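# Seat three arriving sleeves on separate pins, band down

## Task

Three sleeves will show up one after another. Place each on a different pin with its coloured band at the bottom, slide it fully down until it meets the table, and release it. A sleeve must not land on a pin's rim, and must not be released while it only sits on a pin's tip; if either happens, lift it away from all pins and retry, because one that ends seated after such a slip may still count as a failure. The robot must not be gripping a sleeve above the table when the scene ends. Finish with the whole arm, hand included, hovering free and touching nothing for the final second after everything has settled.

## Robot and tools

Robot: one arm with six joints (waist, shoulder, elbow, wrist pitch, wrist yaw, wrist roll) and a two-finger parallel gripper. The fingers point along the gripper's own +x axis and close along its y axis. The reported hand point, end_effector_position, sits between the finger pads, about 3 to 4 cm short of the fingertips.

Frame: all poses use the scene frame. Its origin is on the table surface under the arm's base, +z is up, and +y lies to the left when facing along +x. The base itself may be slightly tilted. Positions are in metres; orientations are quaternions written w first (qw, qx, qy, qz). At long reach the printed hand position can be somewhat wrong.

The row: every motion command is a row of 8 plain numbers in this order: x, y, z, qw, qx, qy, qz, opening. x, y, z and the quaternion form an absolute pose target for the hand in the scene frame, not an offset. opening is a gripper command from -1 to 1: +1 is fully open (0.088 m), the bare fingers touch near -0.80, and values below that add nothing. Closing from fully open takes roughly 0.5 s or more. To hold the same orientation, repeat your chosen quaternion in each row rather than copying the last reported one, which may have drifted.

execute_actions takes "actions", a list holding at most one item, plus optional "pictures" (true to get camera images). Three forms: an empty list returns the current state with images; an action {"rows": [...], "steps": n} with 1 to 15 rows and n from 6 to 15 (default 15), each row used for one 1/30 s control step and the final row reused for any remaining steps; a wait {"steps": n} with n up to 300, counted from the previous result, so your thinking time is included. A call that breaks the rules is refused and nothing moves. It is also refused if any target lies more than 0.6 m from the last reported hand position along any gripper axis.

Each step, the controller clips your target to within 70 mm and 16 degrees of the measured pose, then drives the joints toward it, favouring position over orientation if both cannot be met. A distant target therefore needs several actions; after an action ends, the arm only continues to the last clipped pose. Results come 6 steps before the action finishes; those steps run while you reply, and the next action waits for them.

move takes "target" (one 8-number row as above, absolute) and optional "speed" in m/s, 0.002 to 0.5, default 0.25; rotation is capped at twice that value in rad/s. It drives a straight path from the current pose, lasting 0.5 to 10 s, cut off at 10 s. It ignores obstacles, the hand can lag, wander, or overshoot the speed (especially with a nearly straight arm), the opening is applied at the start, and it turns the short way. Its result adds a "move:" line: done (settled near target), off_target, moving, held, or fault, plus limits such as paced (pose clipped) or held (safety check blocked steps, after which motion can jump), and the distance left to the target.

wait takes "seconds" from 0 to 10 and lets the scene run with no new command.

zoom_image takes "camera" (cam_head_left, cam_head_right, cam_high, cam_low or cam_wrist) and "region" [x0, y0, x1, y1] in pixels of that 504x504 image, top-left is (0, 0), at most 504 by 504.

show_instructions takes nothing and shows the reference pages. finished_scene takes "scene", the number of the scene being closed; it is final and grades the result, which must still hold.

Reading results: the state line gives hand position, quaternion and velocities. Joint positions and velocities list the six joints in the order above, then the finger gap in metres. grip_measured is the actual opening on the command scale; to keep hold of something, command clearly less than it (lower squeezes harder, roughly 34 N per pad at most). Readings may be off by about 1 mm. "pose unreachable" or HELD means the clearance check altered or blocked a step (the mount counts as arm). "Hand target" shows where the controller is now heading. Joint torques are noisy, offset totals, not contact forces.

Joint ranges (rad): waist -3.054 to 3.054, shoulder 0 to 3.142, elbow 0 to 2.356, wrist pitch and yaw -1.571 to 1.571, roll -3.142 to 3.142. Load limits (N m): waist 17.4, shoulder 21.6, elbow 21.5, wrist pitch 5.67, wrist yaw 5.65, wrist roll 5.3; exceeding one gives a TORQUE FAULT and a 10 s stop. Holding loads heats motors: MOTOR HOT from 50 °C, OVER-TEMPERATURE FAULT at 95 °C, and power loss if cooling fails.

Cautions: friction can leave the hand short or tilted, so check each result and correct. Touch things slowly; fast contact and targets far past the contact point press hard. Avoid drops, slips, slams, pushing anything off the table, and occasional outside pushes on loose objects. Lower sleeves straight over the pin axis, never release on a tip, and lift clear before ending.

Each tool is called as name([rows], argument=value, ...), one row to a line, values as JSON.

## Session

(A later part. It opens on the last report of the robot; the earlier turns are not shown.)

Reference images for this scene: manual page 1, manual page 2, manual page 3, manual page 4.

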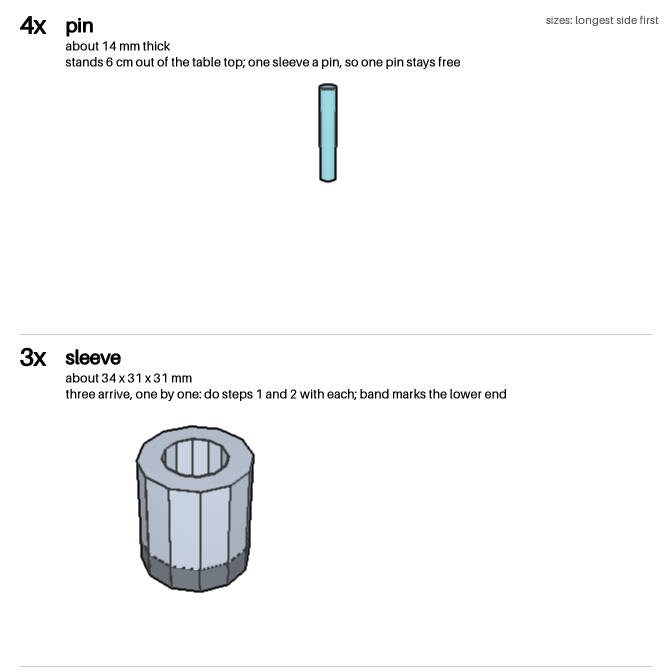

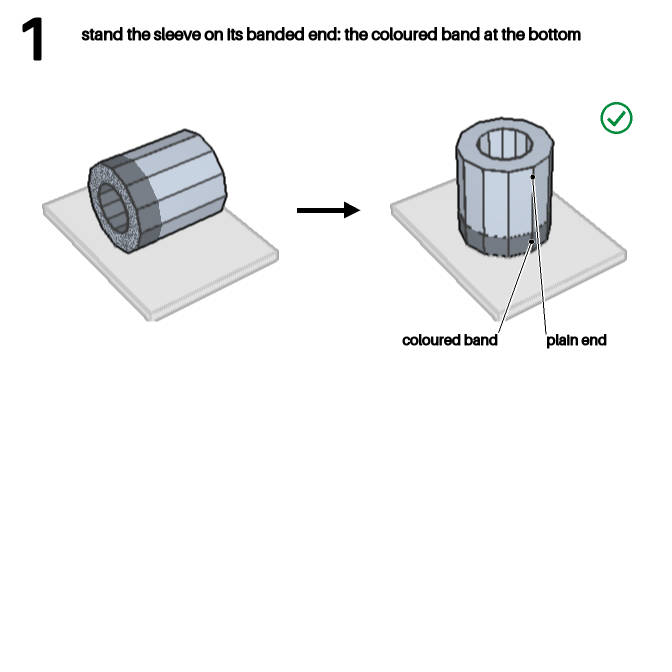

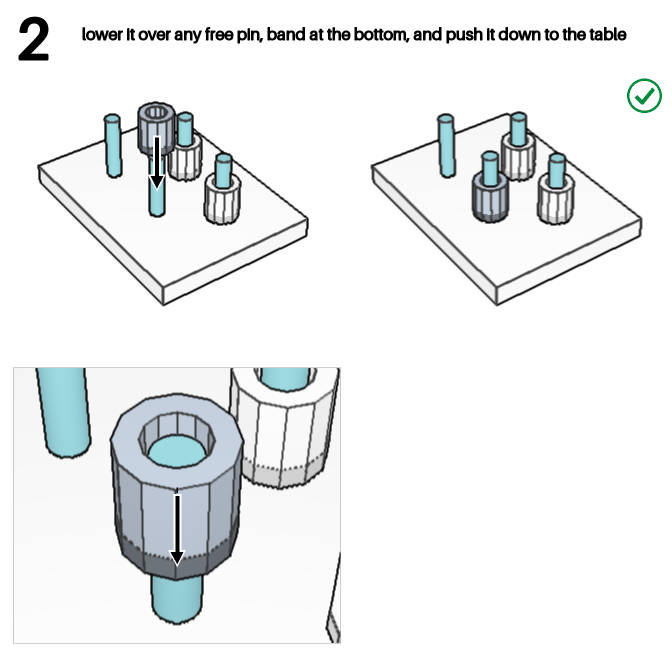

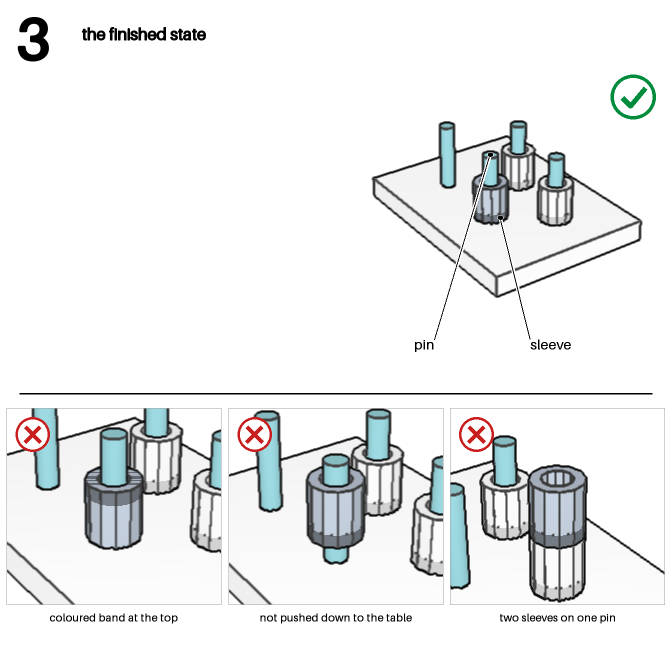

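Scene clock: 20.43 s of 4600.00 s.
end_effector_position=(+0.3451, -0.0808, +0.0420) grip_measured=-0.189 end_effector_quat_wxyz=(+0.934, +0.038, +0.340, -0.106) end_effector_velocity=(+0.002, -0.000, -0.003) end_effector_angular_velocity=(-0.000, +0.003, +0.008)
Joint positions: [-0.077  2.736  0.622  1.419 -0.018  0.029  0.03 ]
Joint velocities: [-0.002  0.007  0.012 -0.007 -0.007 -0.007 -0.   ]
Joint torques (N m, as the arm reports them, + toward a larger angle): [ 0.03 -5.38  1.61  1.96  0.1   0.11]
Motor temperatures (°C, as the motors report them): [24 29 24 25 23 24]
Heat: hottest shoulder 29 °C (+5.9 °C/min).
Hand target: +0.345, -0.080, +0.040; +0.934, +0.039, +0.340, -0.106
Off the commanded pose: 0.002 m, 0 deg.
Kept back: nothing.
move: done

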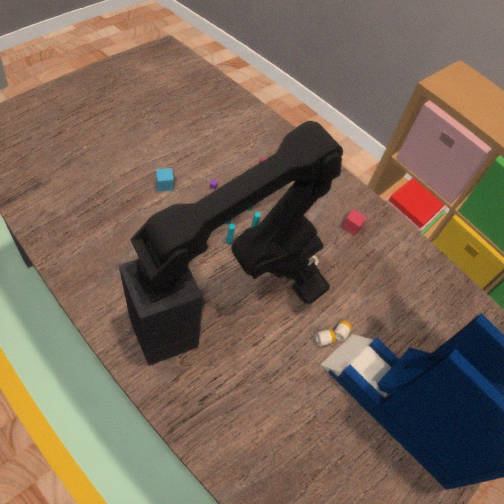

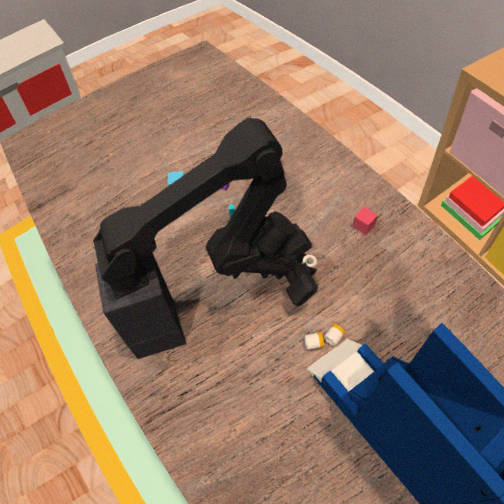

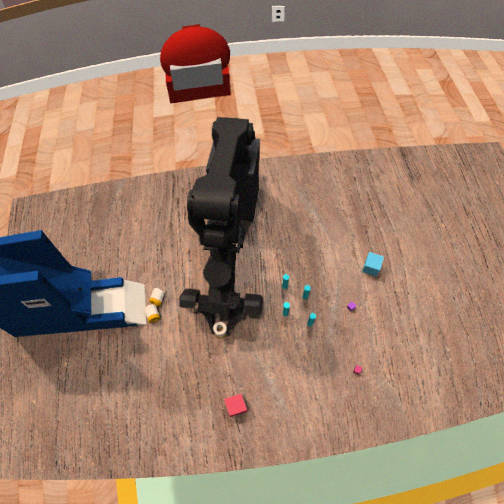

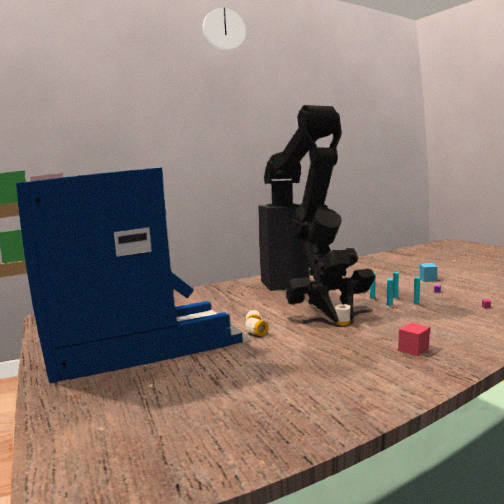

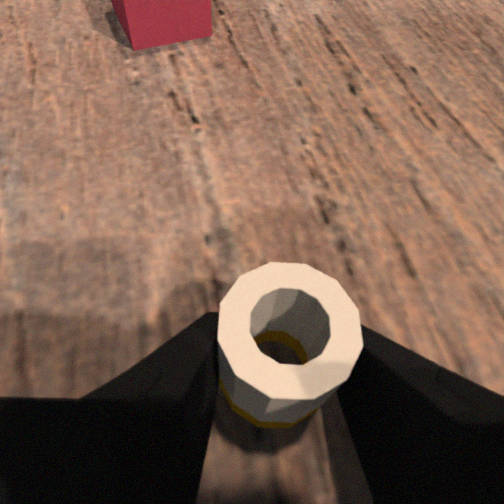

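move(target=[0.345,-0.08,0.037,0.9337,0.0387,0.3398,-0.1064,-0.45], speed=0.03)

move(target=[0.346,-0.081,0.041,0.9337,0.0387,0.3398,-0.1064,0.4])

move(target=[0.367,-0.086,0.056,0.7026,0.08,0.7026,-0.08,0.4], speed=0.35)

Scene clock: 21.37 s of 4600.00 s.
end_effector_position=(+0.3451, -0.0807, +0.0389) grip_measured=-0.189 end_effector_quat_wxyz=(+0.934, +0.038, +0.340, -0.106) end_effector_velocity=(-0.001, -0.002, -0.004) end_effector_angular_velocity=(-0.017, +0.021, +0.005)
Joint positions: [-0.076  2.751  0.63   1.425 -0.018  0.029  0.03 ]
Joint velocities: [-0.002  0.002  0.007 -0.022  0.007 -0.022 -0.   ]
Joint torques (N m, as the arm reports them, + toward a larger angle): [ 0.02 -5.28  1.61  1.94  0.12  0.12]
Motor temperatures (°C, as the motors report them): [24 29 24 25 23 24]
Heat: hottest shoulder 29 °C (+5.6 °C/min).
Hand target: +0.345, -0.080, +0.037; +0.934, +0.039, +0.340, -0.106
Off the commanded pose: 0.002 m, 0 deg.
Kept back: nothing.
move: done

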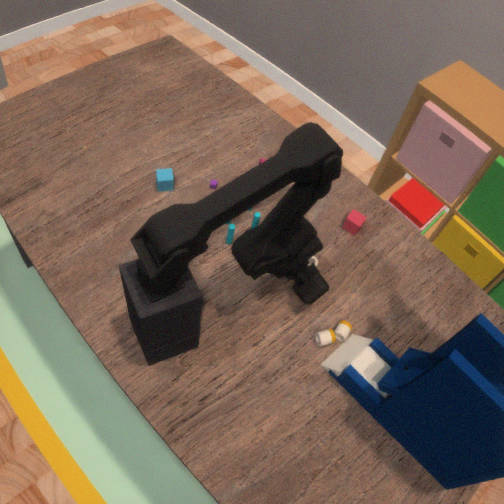

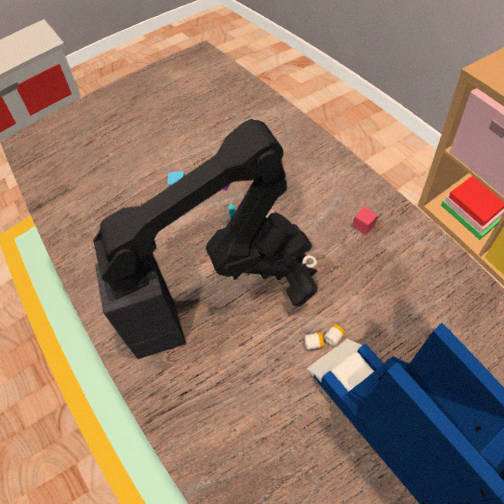

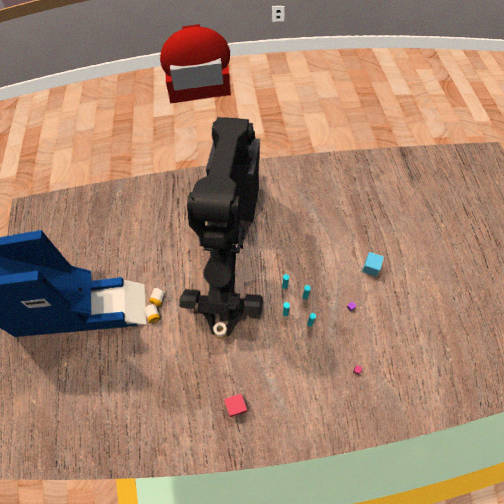

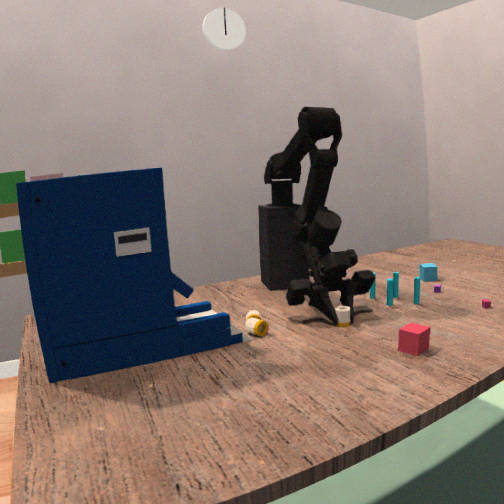

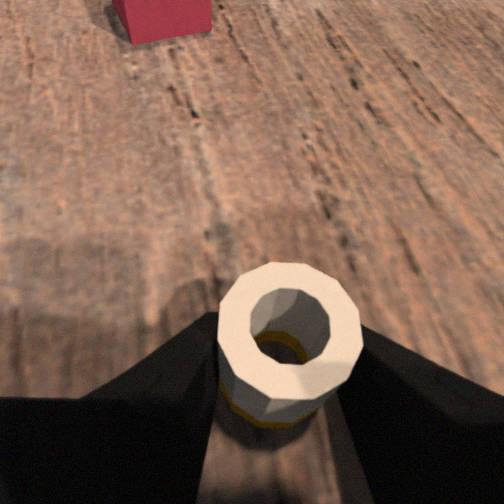

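Scene clock: 22.10 s of 4600.00 s.
end_effector_position=(+0.3442, -0.0806, +0.0376) grip_measured=+0.398 end_effector_quat_wxyz=(+0.933, +0.038, +0.343, -0.106) end_effector_velocity=(-0.003, +0.003, -0.002) end_effector_angular_velocity=(+0.013, +0.020, +0.018)
Joint positions: [-0.076  2.751  0.631  1.417 -0.018  0.029  0.059]
Joint velocities: [-0.002 -0.007 -0.007 -0.022 -0.022 -0.007  0.   ]
Joint torques (N m, as the arm reports them, + toward a larger angle): [-0.26 -7.13  0.96  1.51  0.04  0.06]
Motor temperatures (°C, as the motors report them): [24 29 24 25 23 24]
Heat: hottest shoulder 29 °C (+5.4 °C/min).
Hand target: +0.346, -0.081, +0.041; +0.934, +0.039, +0.340, -0.106
Off the commanded pose: 0.004 m, 0 deg.
Kept back: nothing.
move: done

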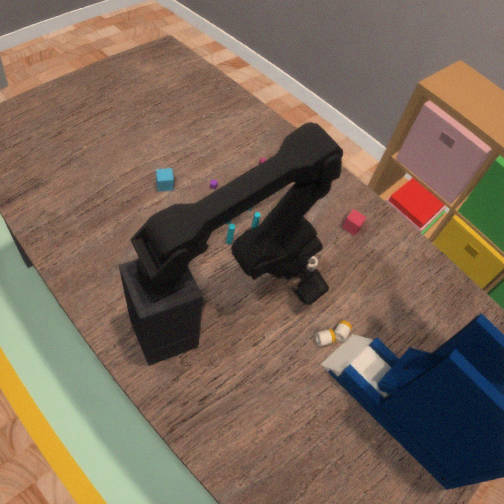

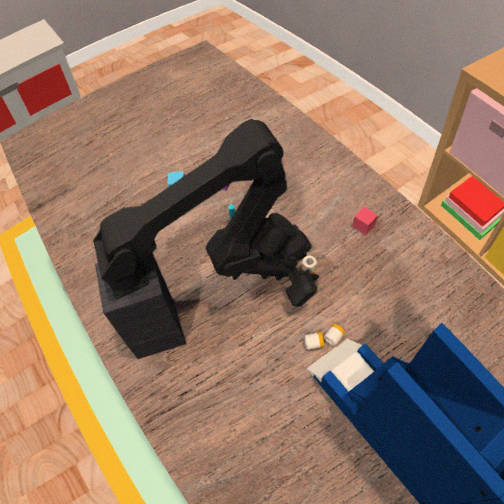

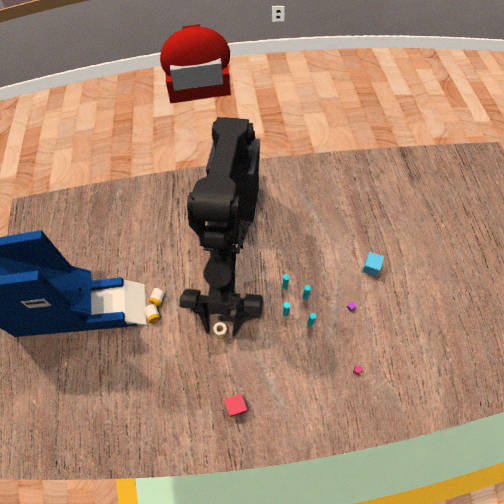

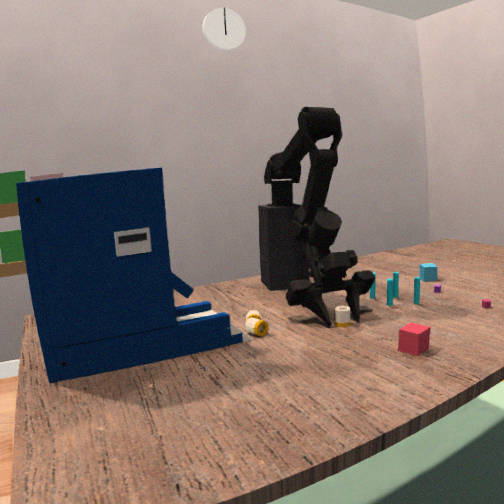

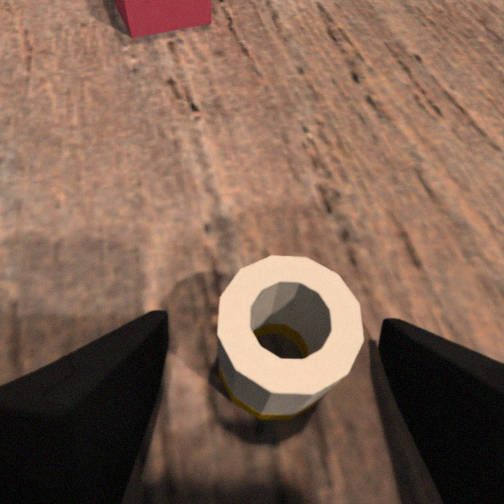

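Scene clock: 23.97 s of 4600.00 s.
end_effector_position=(+0.3663, -0.0850, +0.0582) grip_measured=+0.400 end_effector_quat_wxyz=(+0.704, +0.077, +0.701, -0.082) end_effector_velocity=(-0.001, +0.002, +0.002) end_effector_angular_velocity=(+0.012, +0.020, +0.009)
Joint positions: [-0.081  2.477  1.288 -0.376 -0.028 -0.     0.059]
Joint velocities: [ 0.002  0.002  0.017 -0.037 -0.007 -0.007 -0.   ]
Joint torques (N m, as the arm reports them, + toward a larger angle): [-0.64 -7.29  5.28  0.02 -0.16 -0.18]
Motor temperatures (°C, as the motors report them): [24 29 24 25 23 24]
Heat: hottest shoulder 29 °C (+5.0 °C/min).
Hand target: +0.367, -0.086, +0.056; +0.703, +0.078, +0.703, -0.078
Off the commanded pose: 0.003 m, 0 deg.
Kept back: nothing.
move: done

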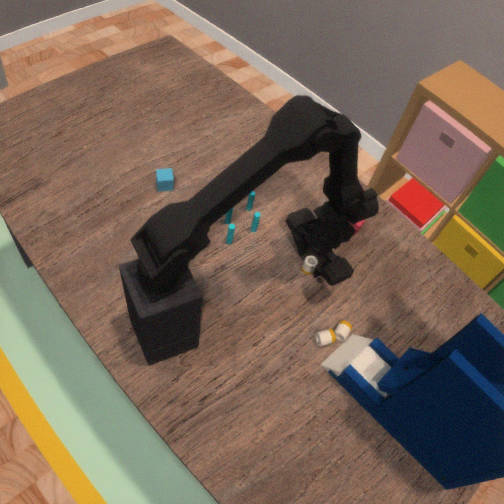

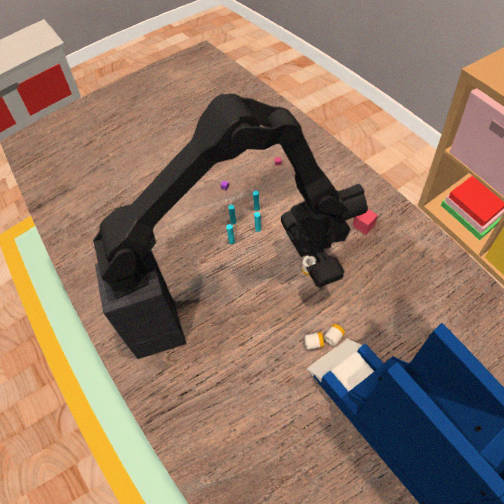

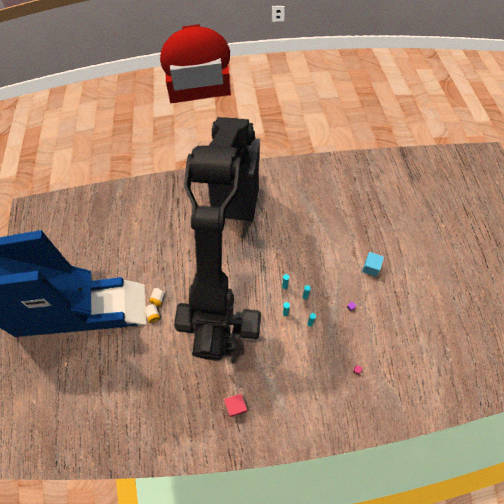

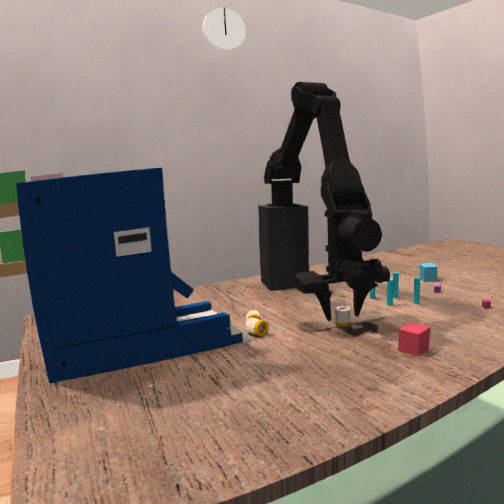

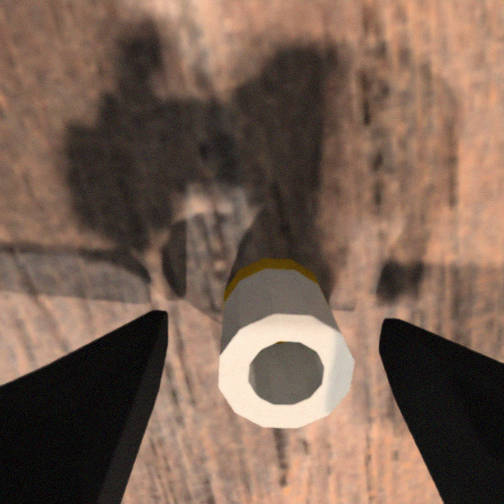

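move(target=[0.367,-0.086,0.056,0.7026,0.08,0.7026,-0.08,-0.45])

move(target=[0.367,-0.04,0.15,0.7071,0,0.7071,0,-0.45], speed=0.3)

move(target=[0.367,0.130,0.15,0.7071,0,0.7071,0,-0.45], speed=0.3)

move(target=[0.3755,0.1365,0.122,0.7071,0,0.7071,0,-0.45], speed=0.05)

zoom_image(camera="cam_low", region=[397,255,437,295])

zoom_image(camera="cam_wrist", region=[210,210,350,350])

Scene clock: 25.13 s of 4600.00 s.
end_effector_position=(+0.3664, -0.0851, +0.0582) grip_measured=-0.189 end_effector_quat_wxyz=(+0.703, +0.077, +0.702, -0.081) end_effector_velocity=(-0.002, -0.001, +0.001) end_effector_angular_velocity=(+0.009, +0.005, +0.014)
Joint positions: [-0.081  2.478  1.291 -0.379 -0.029 -0.     0.03 ]
Joint velocities: [-0.007 -0.002 -0.002 -0.007 -0.007 -0.022 -0.   ]
Joint torques (N m, as the arm reports them, + toward a larger angle): [-0.65 -7.29  5.38  0.04 -0.17 -0.07]
Motor temperatures (°C, as the motors report them): [24 30 24 25 23 24]
Heat: hottest shoulder 30 °C (+7.2 °C/min).
Hand target: +0.367, -0.086, +0.056; +0.703, +0.080, +0.703, -0.080
Off the commanded pose: 0.002 m, 0 deg.
Kept back: nothing.
move: done

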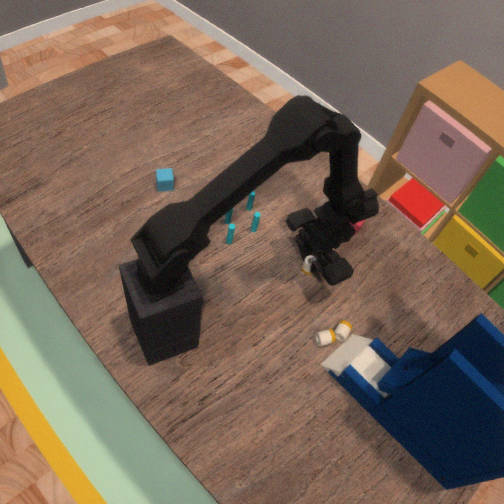

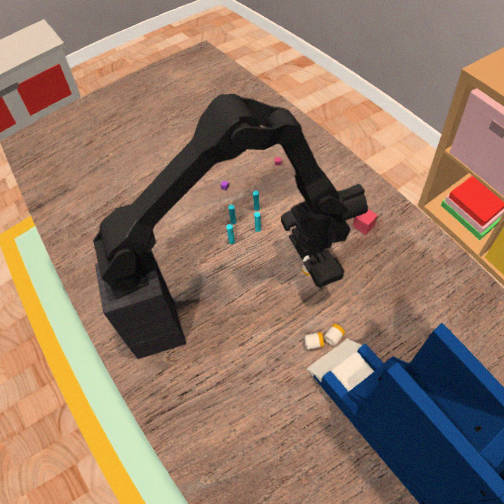

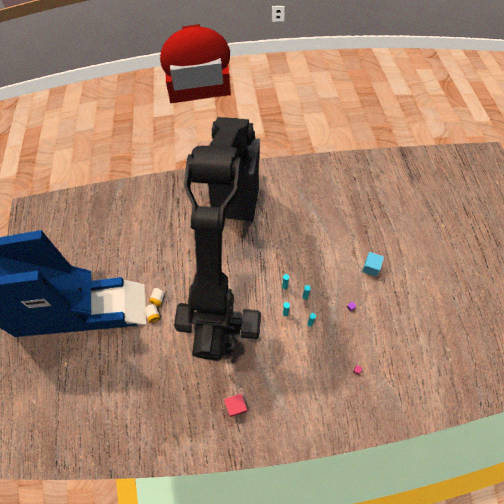

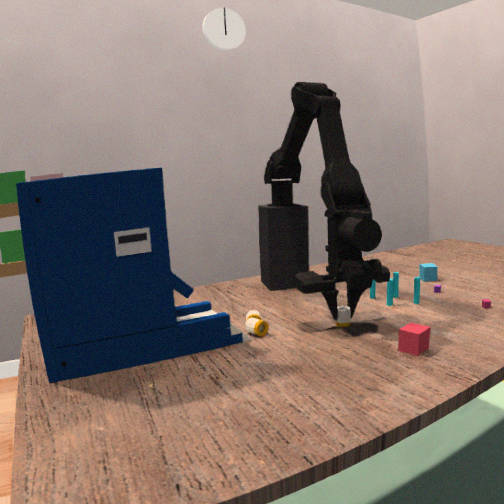

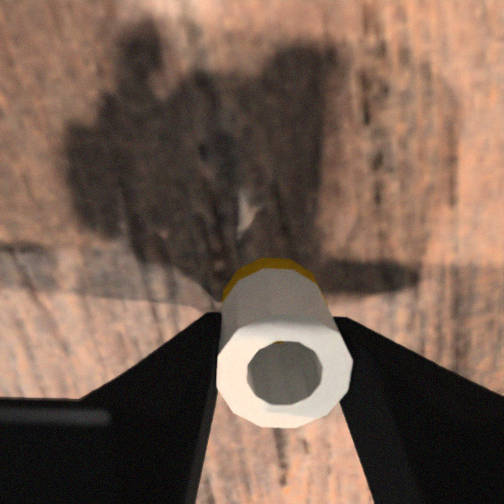

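Scene clock: 26.10 s of 4600.00 s.
end_effector_position=(+0.3647, -0.0421, +0.1444) grip_measured=-0.190 end_effector_quat_wxyz=(+0.703, +0.003, +0.711, -0.005) end_effector_velocity=(-0.005, +0.001, +0.007) end_effector_angular_velocity=(-0.005, +0.018, +0.024)
Joint positions: [ 0.023  2.214  1.258 -0.619 -0.03  -0.109  0.03 ]
Joint velocities: [ 0.002 -0.022 -0.002 -0.037  0.007 -0.022 -0.   ]
Joint torques (N m, as the arm reports them, + toward a larger angle): [-0.01 -9.31  5.18 -0.01 -0.14 -0.19]
Motor temperatures (°C, as the motors report them): [24 30 24 25 23 24]
Heat: hottest shoulder 30 °C (+6.9 °C/min).
Hand target: +0.367, -0.040, +0.150; +0.708, +0.000, +0.707, +0.000
Off the commanded pose: 0.006 m, 1 deg.
Kept back: nothing.
move: done

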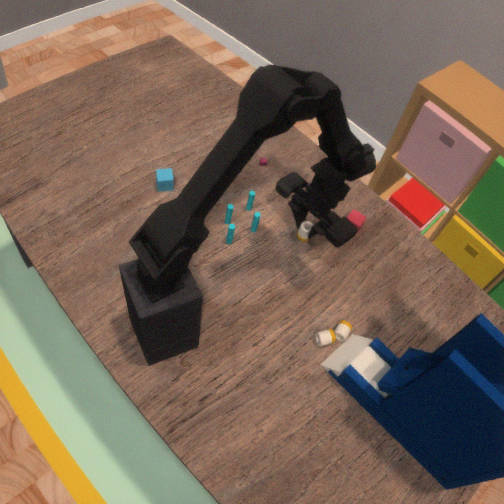

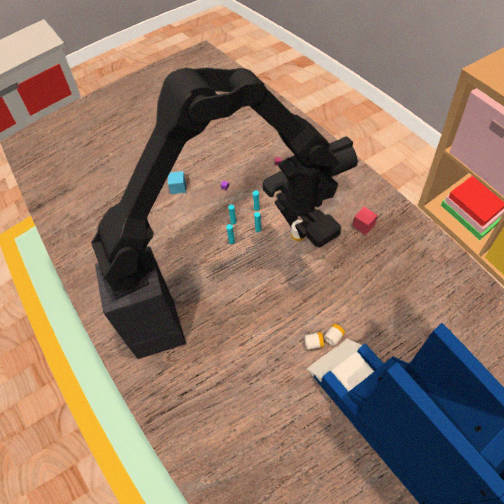

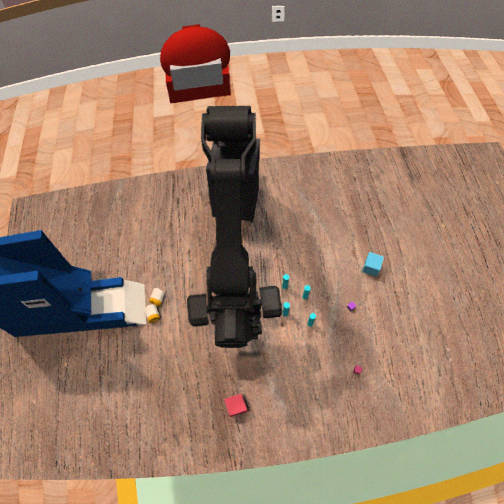

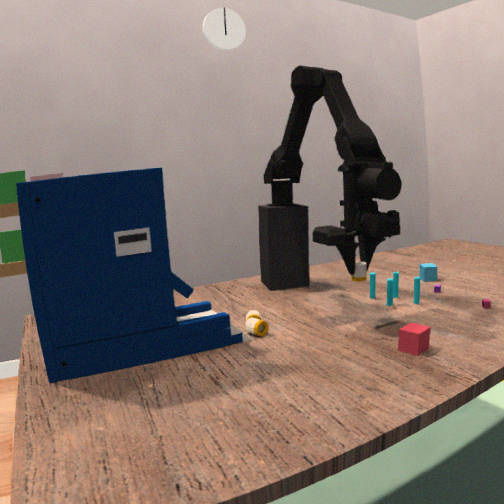

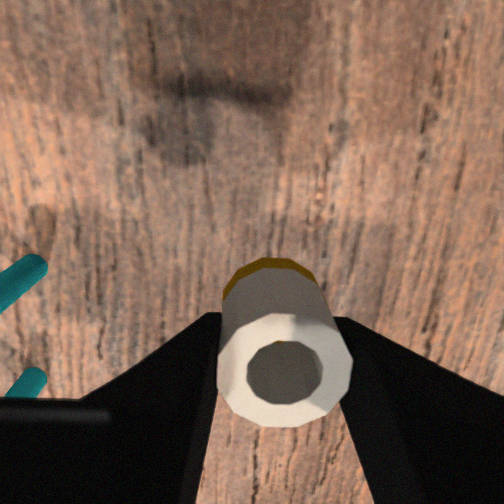

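Scene clock: 27.27 s of 4600.00 s.
end_effector_position=(+0.3643, +0.1285, +0.1507) grip_measured=-0.191 end_effector_quat_wxyz=(+0.707, +0.000, +0.707, +0.003) end_effector_velocity=(+0.004, +0.004, +0.004) end_effector_angular_velocity=(+0.025, -0.005, +0.005)
Joint positions: [ 0.475  2.227  1.342 -0.663 -0.032  0.327  0.03 ]
Joint velocities: [-0.002 -0.002  0.017 -0.007 -0.022 -0.007 -0.   ]
Joint torques (N m, as the arm reports them, + toward a larger angle): [-0.01 -7.39  6.6   0.03  0.08  0.17]
Motor temperatures (°C, as the motors report them): [24 30 25 25 23 24]
Heat: hottest shoulder 30 °C (+6.6 °C/min).
Hand target: +0.366, +0.130, +0.150; +0.708, +0.001, +0.706, +0.001
Off the commanded pose: 0.003 m, 0 deg.
Kept back: nothing.
move: done

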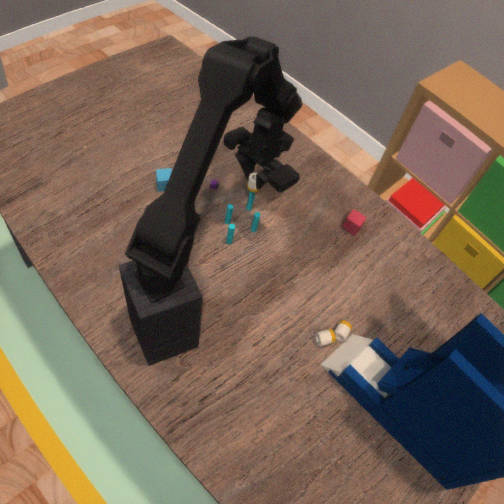

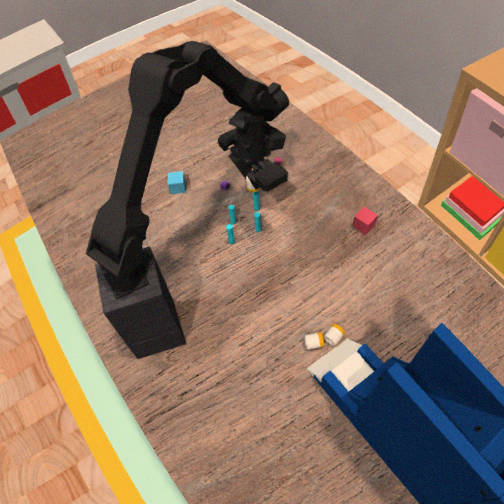

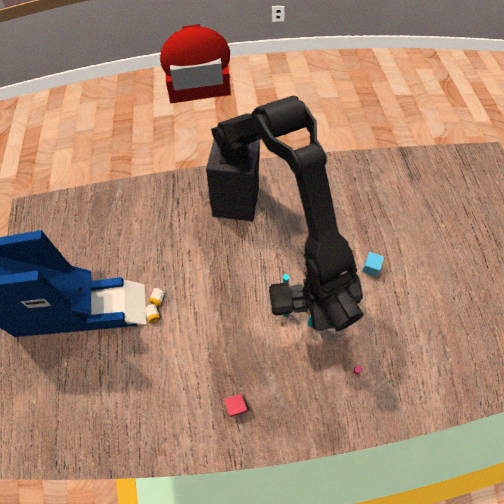

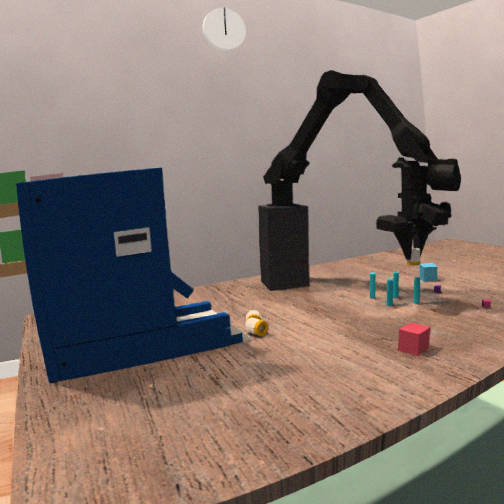

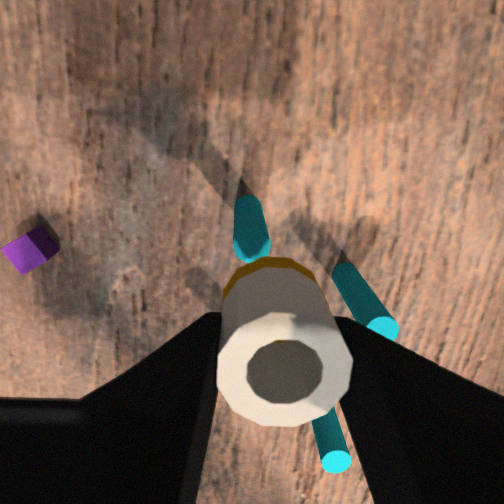

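Scene clock: 28.27 s of 4600.00 s.
end_effector_position=(+0.3730, +0.1348, +0.1237) grip_measured=-0.191 end_effector_quat_wxyz=(+0.705, -0.000, +0.709, +0.002) end_effector_velocity=(+0.005, +0.006, +0.003) end_effector_angular_velocity=(+0.028, -0.013, +0.010)
Joint positions: [ 0.485  2.326  1.391 -0.62  -0.032  0.338  0.03 ]
Joint velocities: [ 0.002 -0.002  0.012  0.007 -0.022 -0.007 -0.   ]
Joint torques (N m, as the arm reports them, + toward a larger angle): [ 0.01 -7.6   6.36  0.36  0.12  0.18]
Motor temperatures (°C, as the motors report them): [24 30 25 25 23 24]
Heat: hottest shoulder 30 °C (+6.4 °C/min).
Hand target: +0.376, +0.137, +0.122; +0.707, -0.000, +0.707, -0.000
Off the commanded pose: 0.003 m, 0 deg.
Kept back: nothing.
move: done

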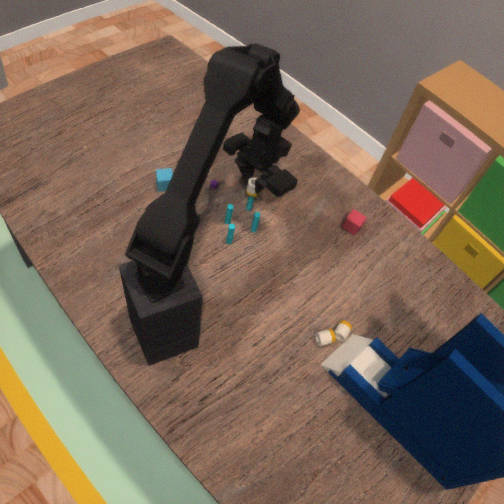

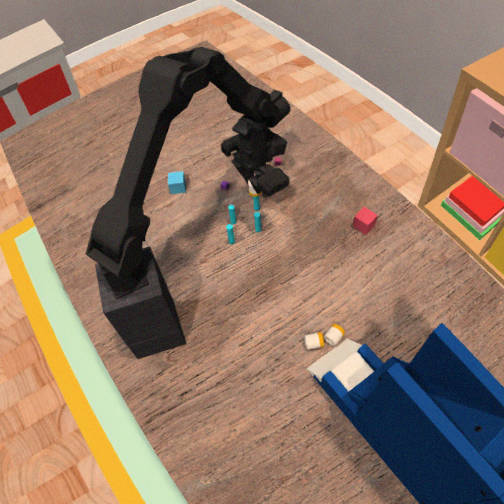

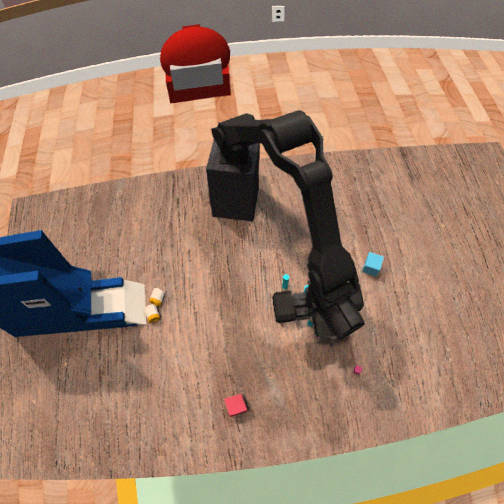

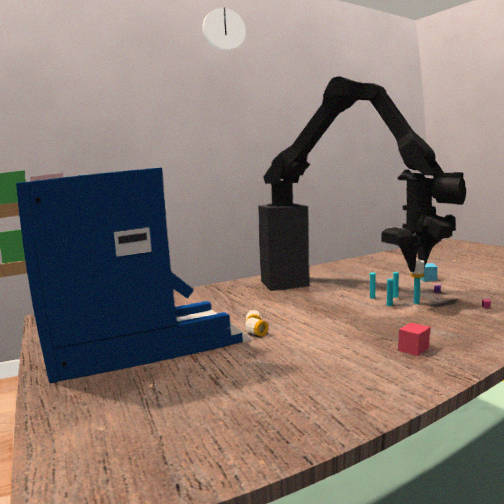

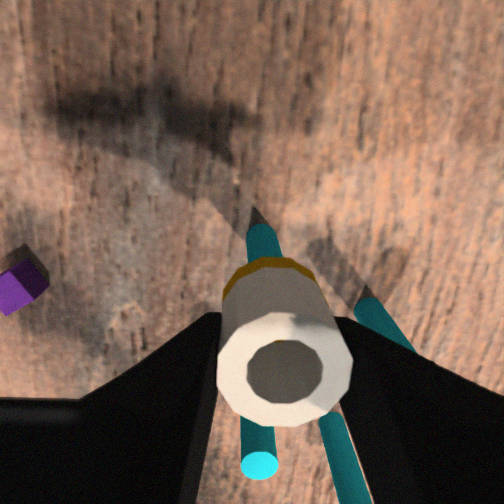

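Region (397, 255, 437, 295) of cam_low's 504x504 image, scaled by 12.600, with more detail than that image has.

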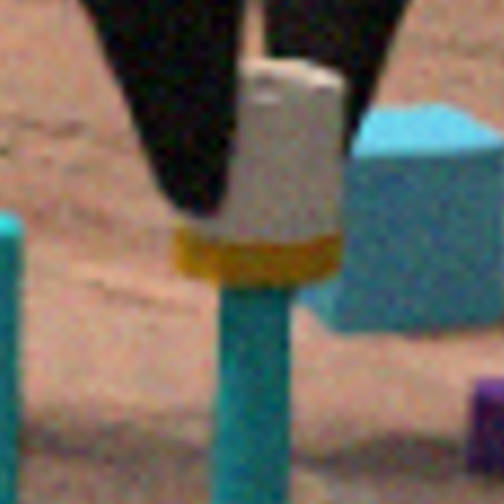

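Region (210, 210, 350, 350) of cam_wrist's 504x504 image, scaled by 3.600, with more detail than that image has.

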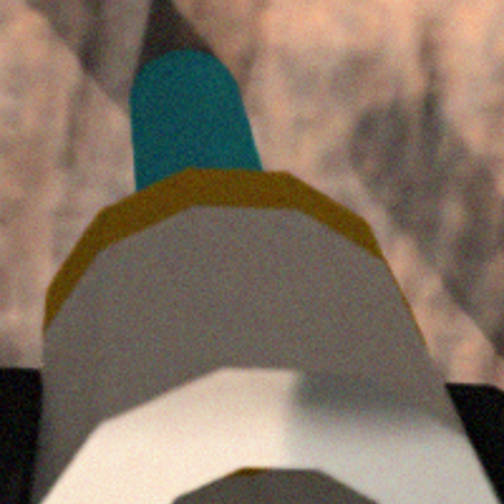

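Matches the aligned pattern.

execute_actions([
  {"rows":[[0.3755,0.1365,0.1212,0.7071,0,0.7071,0,-0.45],[0.3755,0.1365,0.1204,0.7071,0,0.7071,0,-0.45],[0.3755,0.1365,0.1196,0.7071,0,0.7071,0,-0.45],[0.3755,0.1365,0.1188,0.7071,0,0.7071,0,-0.45],[0.3755,0.1365,0.118,0.7071,0,0.7071,0,-0.45],[0.3755,0.1365,0.1172,0.7071,0,0.7071,0,-0.45],[0.3755,0.1365,0.1164,0.7071,0,0.7071,0,-0.45],[0.3755,0.1365,0.1156,0.7071,0,0.7071,0,-0.45],[0.3755,0.1365,0.1148,0.7071,0,0.7071,0,-0.45],[0.3755,0.1365,0.114,0.7071,0,0.7071,0,-0.45],[0.3755,0.1365,0.1132,0.7071,0,0.7071,0,-0.45],[0.3755,0.1365,0.1124,0.7071,0,0.7071,0,-0.45],[0.3755,0.1365,0.1116,0.7071,0,0.7071,0,-0.45],[0.3755,0.1365,0.1108,0.7071,0,0.7071,0,-0.45],[0.3755,0.1365,0.11,0.7071,0,0.7071,0,-0.45]]},
])

execute_actions([
  {"steps":12},
])

Scene clock: 28.87 s of 4600.00 s.
end_effector_position=(+0.3741, +0.1352, +0.1195) grip_measured=-0.191 end_effector_quat_wxyz=(+0.706, -0.000, +0.708, +0.002) end_effector_velocity=(-0.002, +0.001, -0.023) end_effector_angular_velocity=(+0.017, +0.019, +0.005)
Joint positions: [ 0.485  2.338  1.393 -0.606 -0.032  0.338  0.03 ]
Joint velocities: [-0.002  0.061 -0.002  0.051 -0.022 -0.007  0.   ]
Joint torques (N m, as the arm reports them, + toward a larger angle): [ 0.02 -7.61  6.12  0.38  0.12  0.17]
Motor temperatures (°C, as the motors report them): [24 30 25 25 23 24]
Heat: hottest shoulder 30 °C (+6.2 °C/min).
Steps of this call (steps 1 to 9: nothing new was sent; steps 10 to 18: the first 9 steps of this action). Readings (end_effector_position):
10: (+0.3734, +0.1349, +0.1235)
11: (+0.3735, +0.1349, +0.1234)
13: (+0.3738, +0.1350, +0.1228)
17: (+0.3741, +0.1352, +0.1203)
18: the state above

Scene clock: 29.27 s of 4600.00 s.
end_effector_position=(+0.3744, +0.1352, +0.1125) grip_measured=-0.191 end_effector_quat_wxyz=(+0.706, +0.000, +0.708, +0.002) end_effector_velocity=(-0.004, -0.002, -0.003) end_effector_angular_velocity=(-0.013, +0.014, +0.024)
Joint positions: [ 0.486  2.357  1.393 -0.587 -0.032  0.339  0.03 ]
Joint velocities: [ 0.002  0.007 -0.002 -0.007  0.007 -0.022 -0.   ]
Joint torques (N m, as the arm reports them, + toward a larger angle): [ 0.01 -7.7   5.95  0.39  0.12  0.18]
Motor temperatures (°C, as the motors report them): [24 30 25 25 23 24]
Heat: hottest shoulder 30 °C (+6.2 °C/min).
Hand target: +0.375, +0.137, +0.110; +0.707, +0.000, +0.707, +0.000
Off the commanded pose: 0.003 m, 0 deg.
Kept back: nothing.
Steps of this call (steps 1 to 6: the last 6 steps of your previous action; steps 7 to 12: nothing new was sent). Readings (end_effector_position):
1: (+0.3741, +0.1352, +0.1188)
2: (+0.3742, +0.1352, +0.1179)
4: (+0.3742, +0.1352, +0.1163)
8: (+0.3744, +0.1353, +0.1136)
12: the state above

move(target=[0.375,0.136,0.051,0.7071,0,0.7071,0,-0.45], speed=0.06)

Scene clock: 30.83 s of 4600.00 s.
end_effector_position=(+0.3748, +0.1353, +0.0583) grip_measured=-0.191 end_effector_quat_wxyz=(+0.707, +0.001, +0.707, +0.003) end_effector_velocity=(+0.001, +0.001, +0.001) end_effector_angular_velocity=(+0.009, -0.005, +0.020)
Joint positions: [ 0.489  2.506  1.404 -0.446 -0.033  0.342  0.03 ]
Joint velocities: [-0.002 -0.002 -0.002  0.007 -0.007 -0.022 -0.   ]
Joint torques (N m, as the arm reports them, + toward a larger angle): [ 0.05 -6.55  5.8   1.03  0.15  0.17]
Motor temperatures (°C, as the motors report them): [24 31 25 25 23 24]
Heat: hottest shoulder 31 °C (+7.8 °C/min).
Hand target: +0.375, +0.136, +0.051; +0.707, +0.000, +0.707, +0.000
Off the commanded pose: 0.007 m, 0 deg.
Kept back: nothing.
move: done

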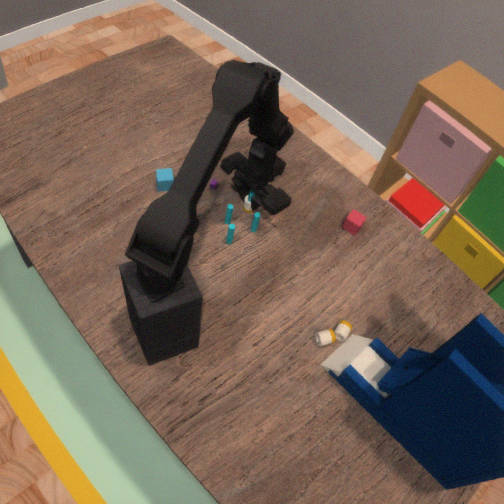

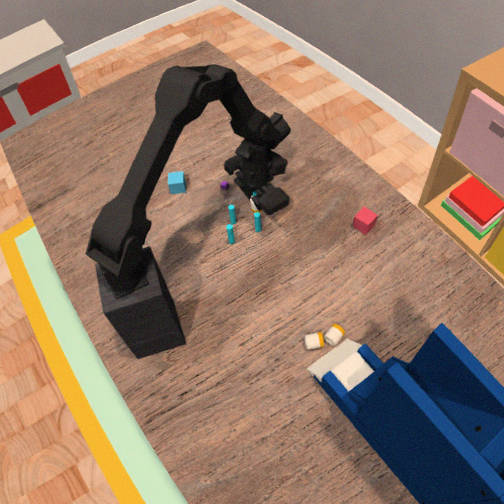

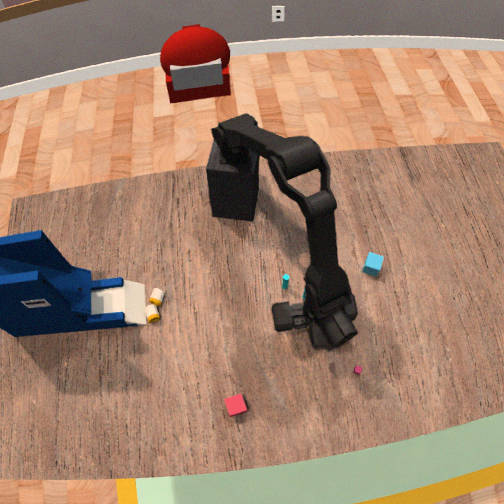

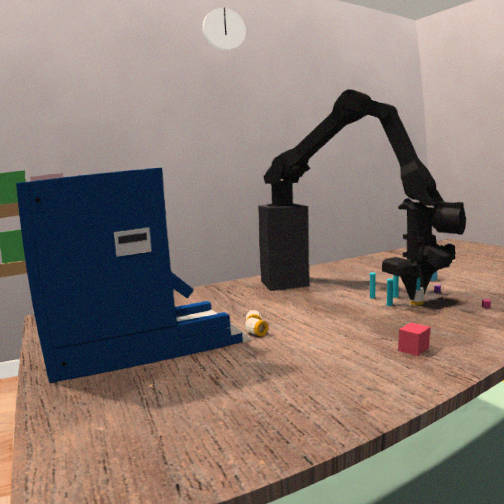

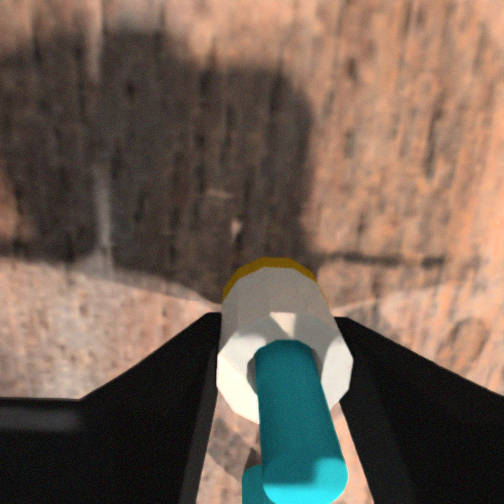

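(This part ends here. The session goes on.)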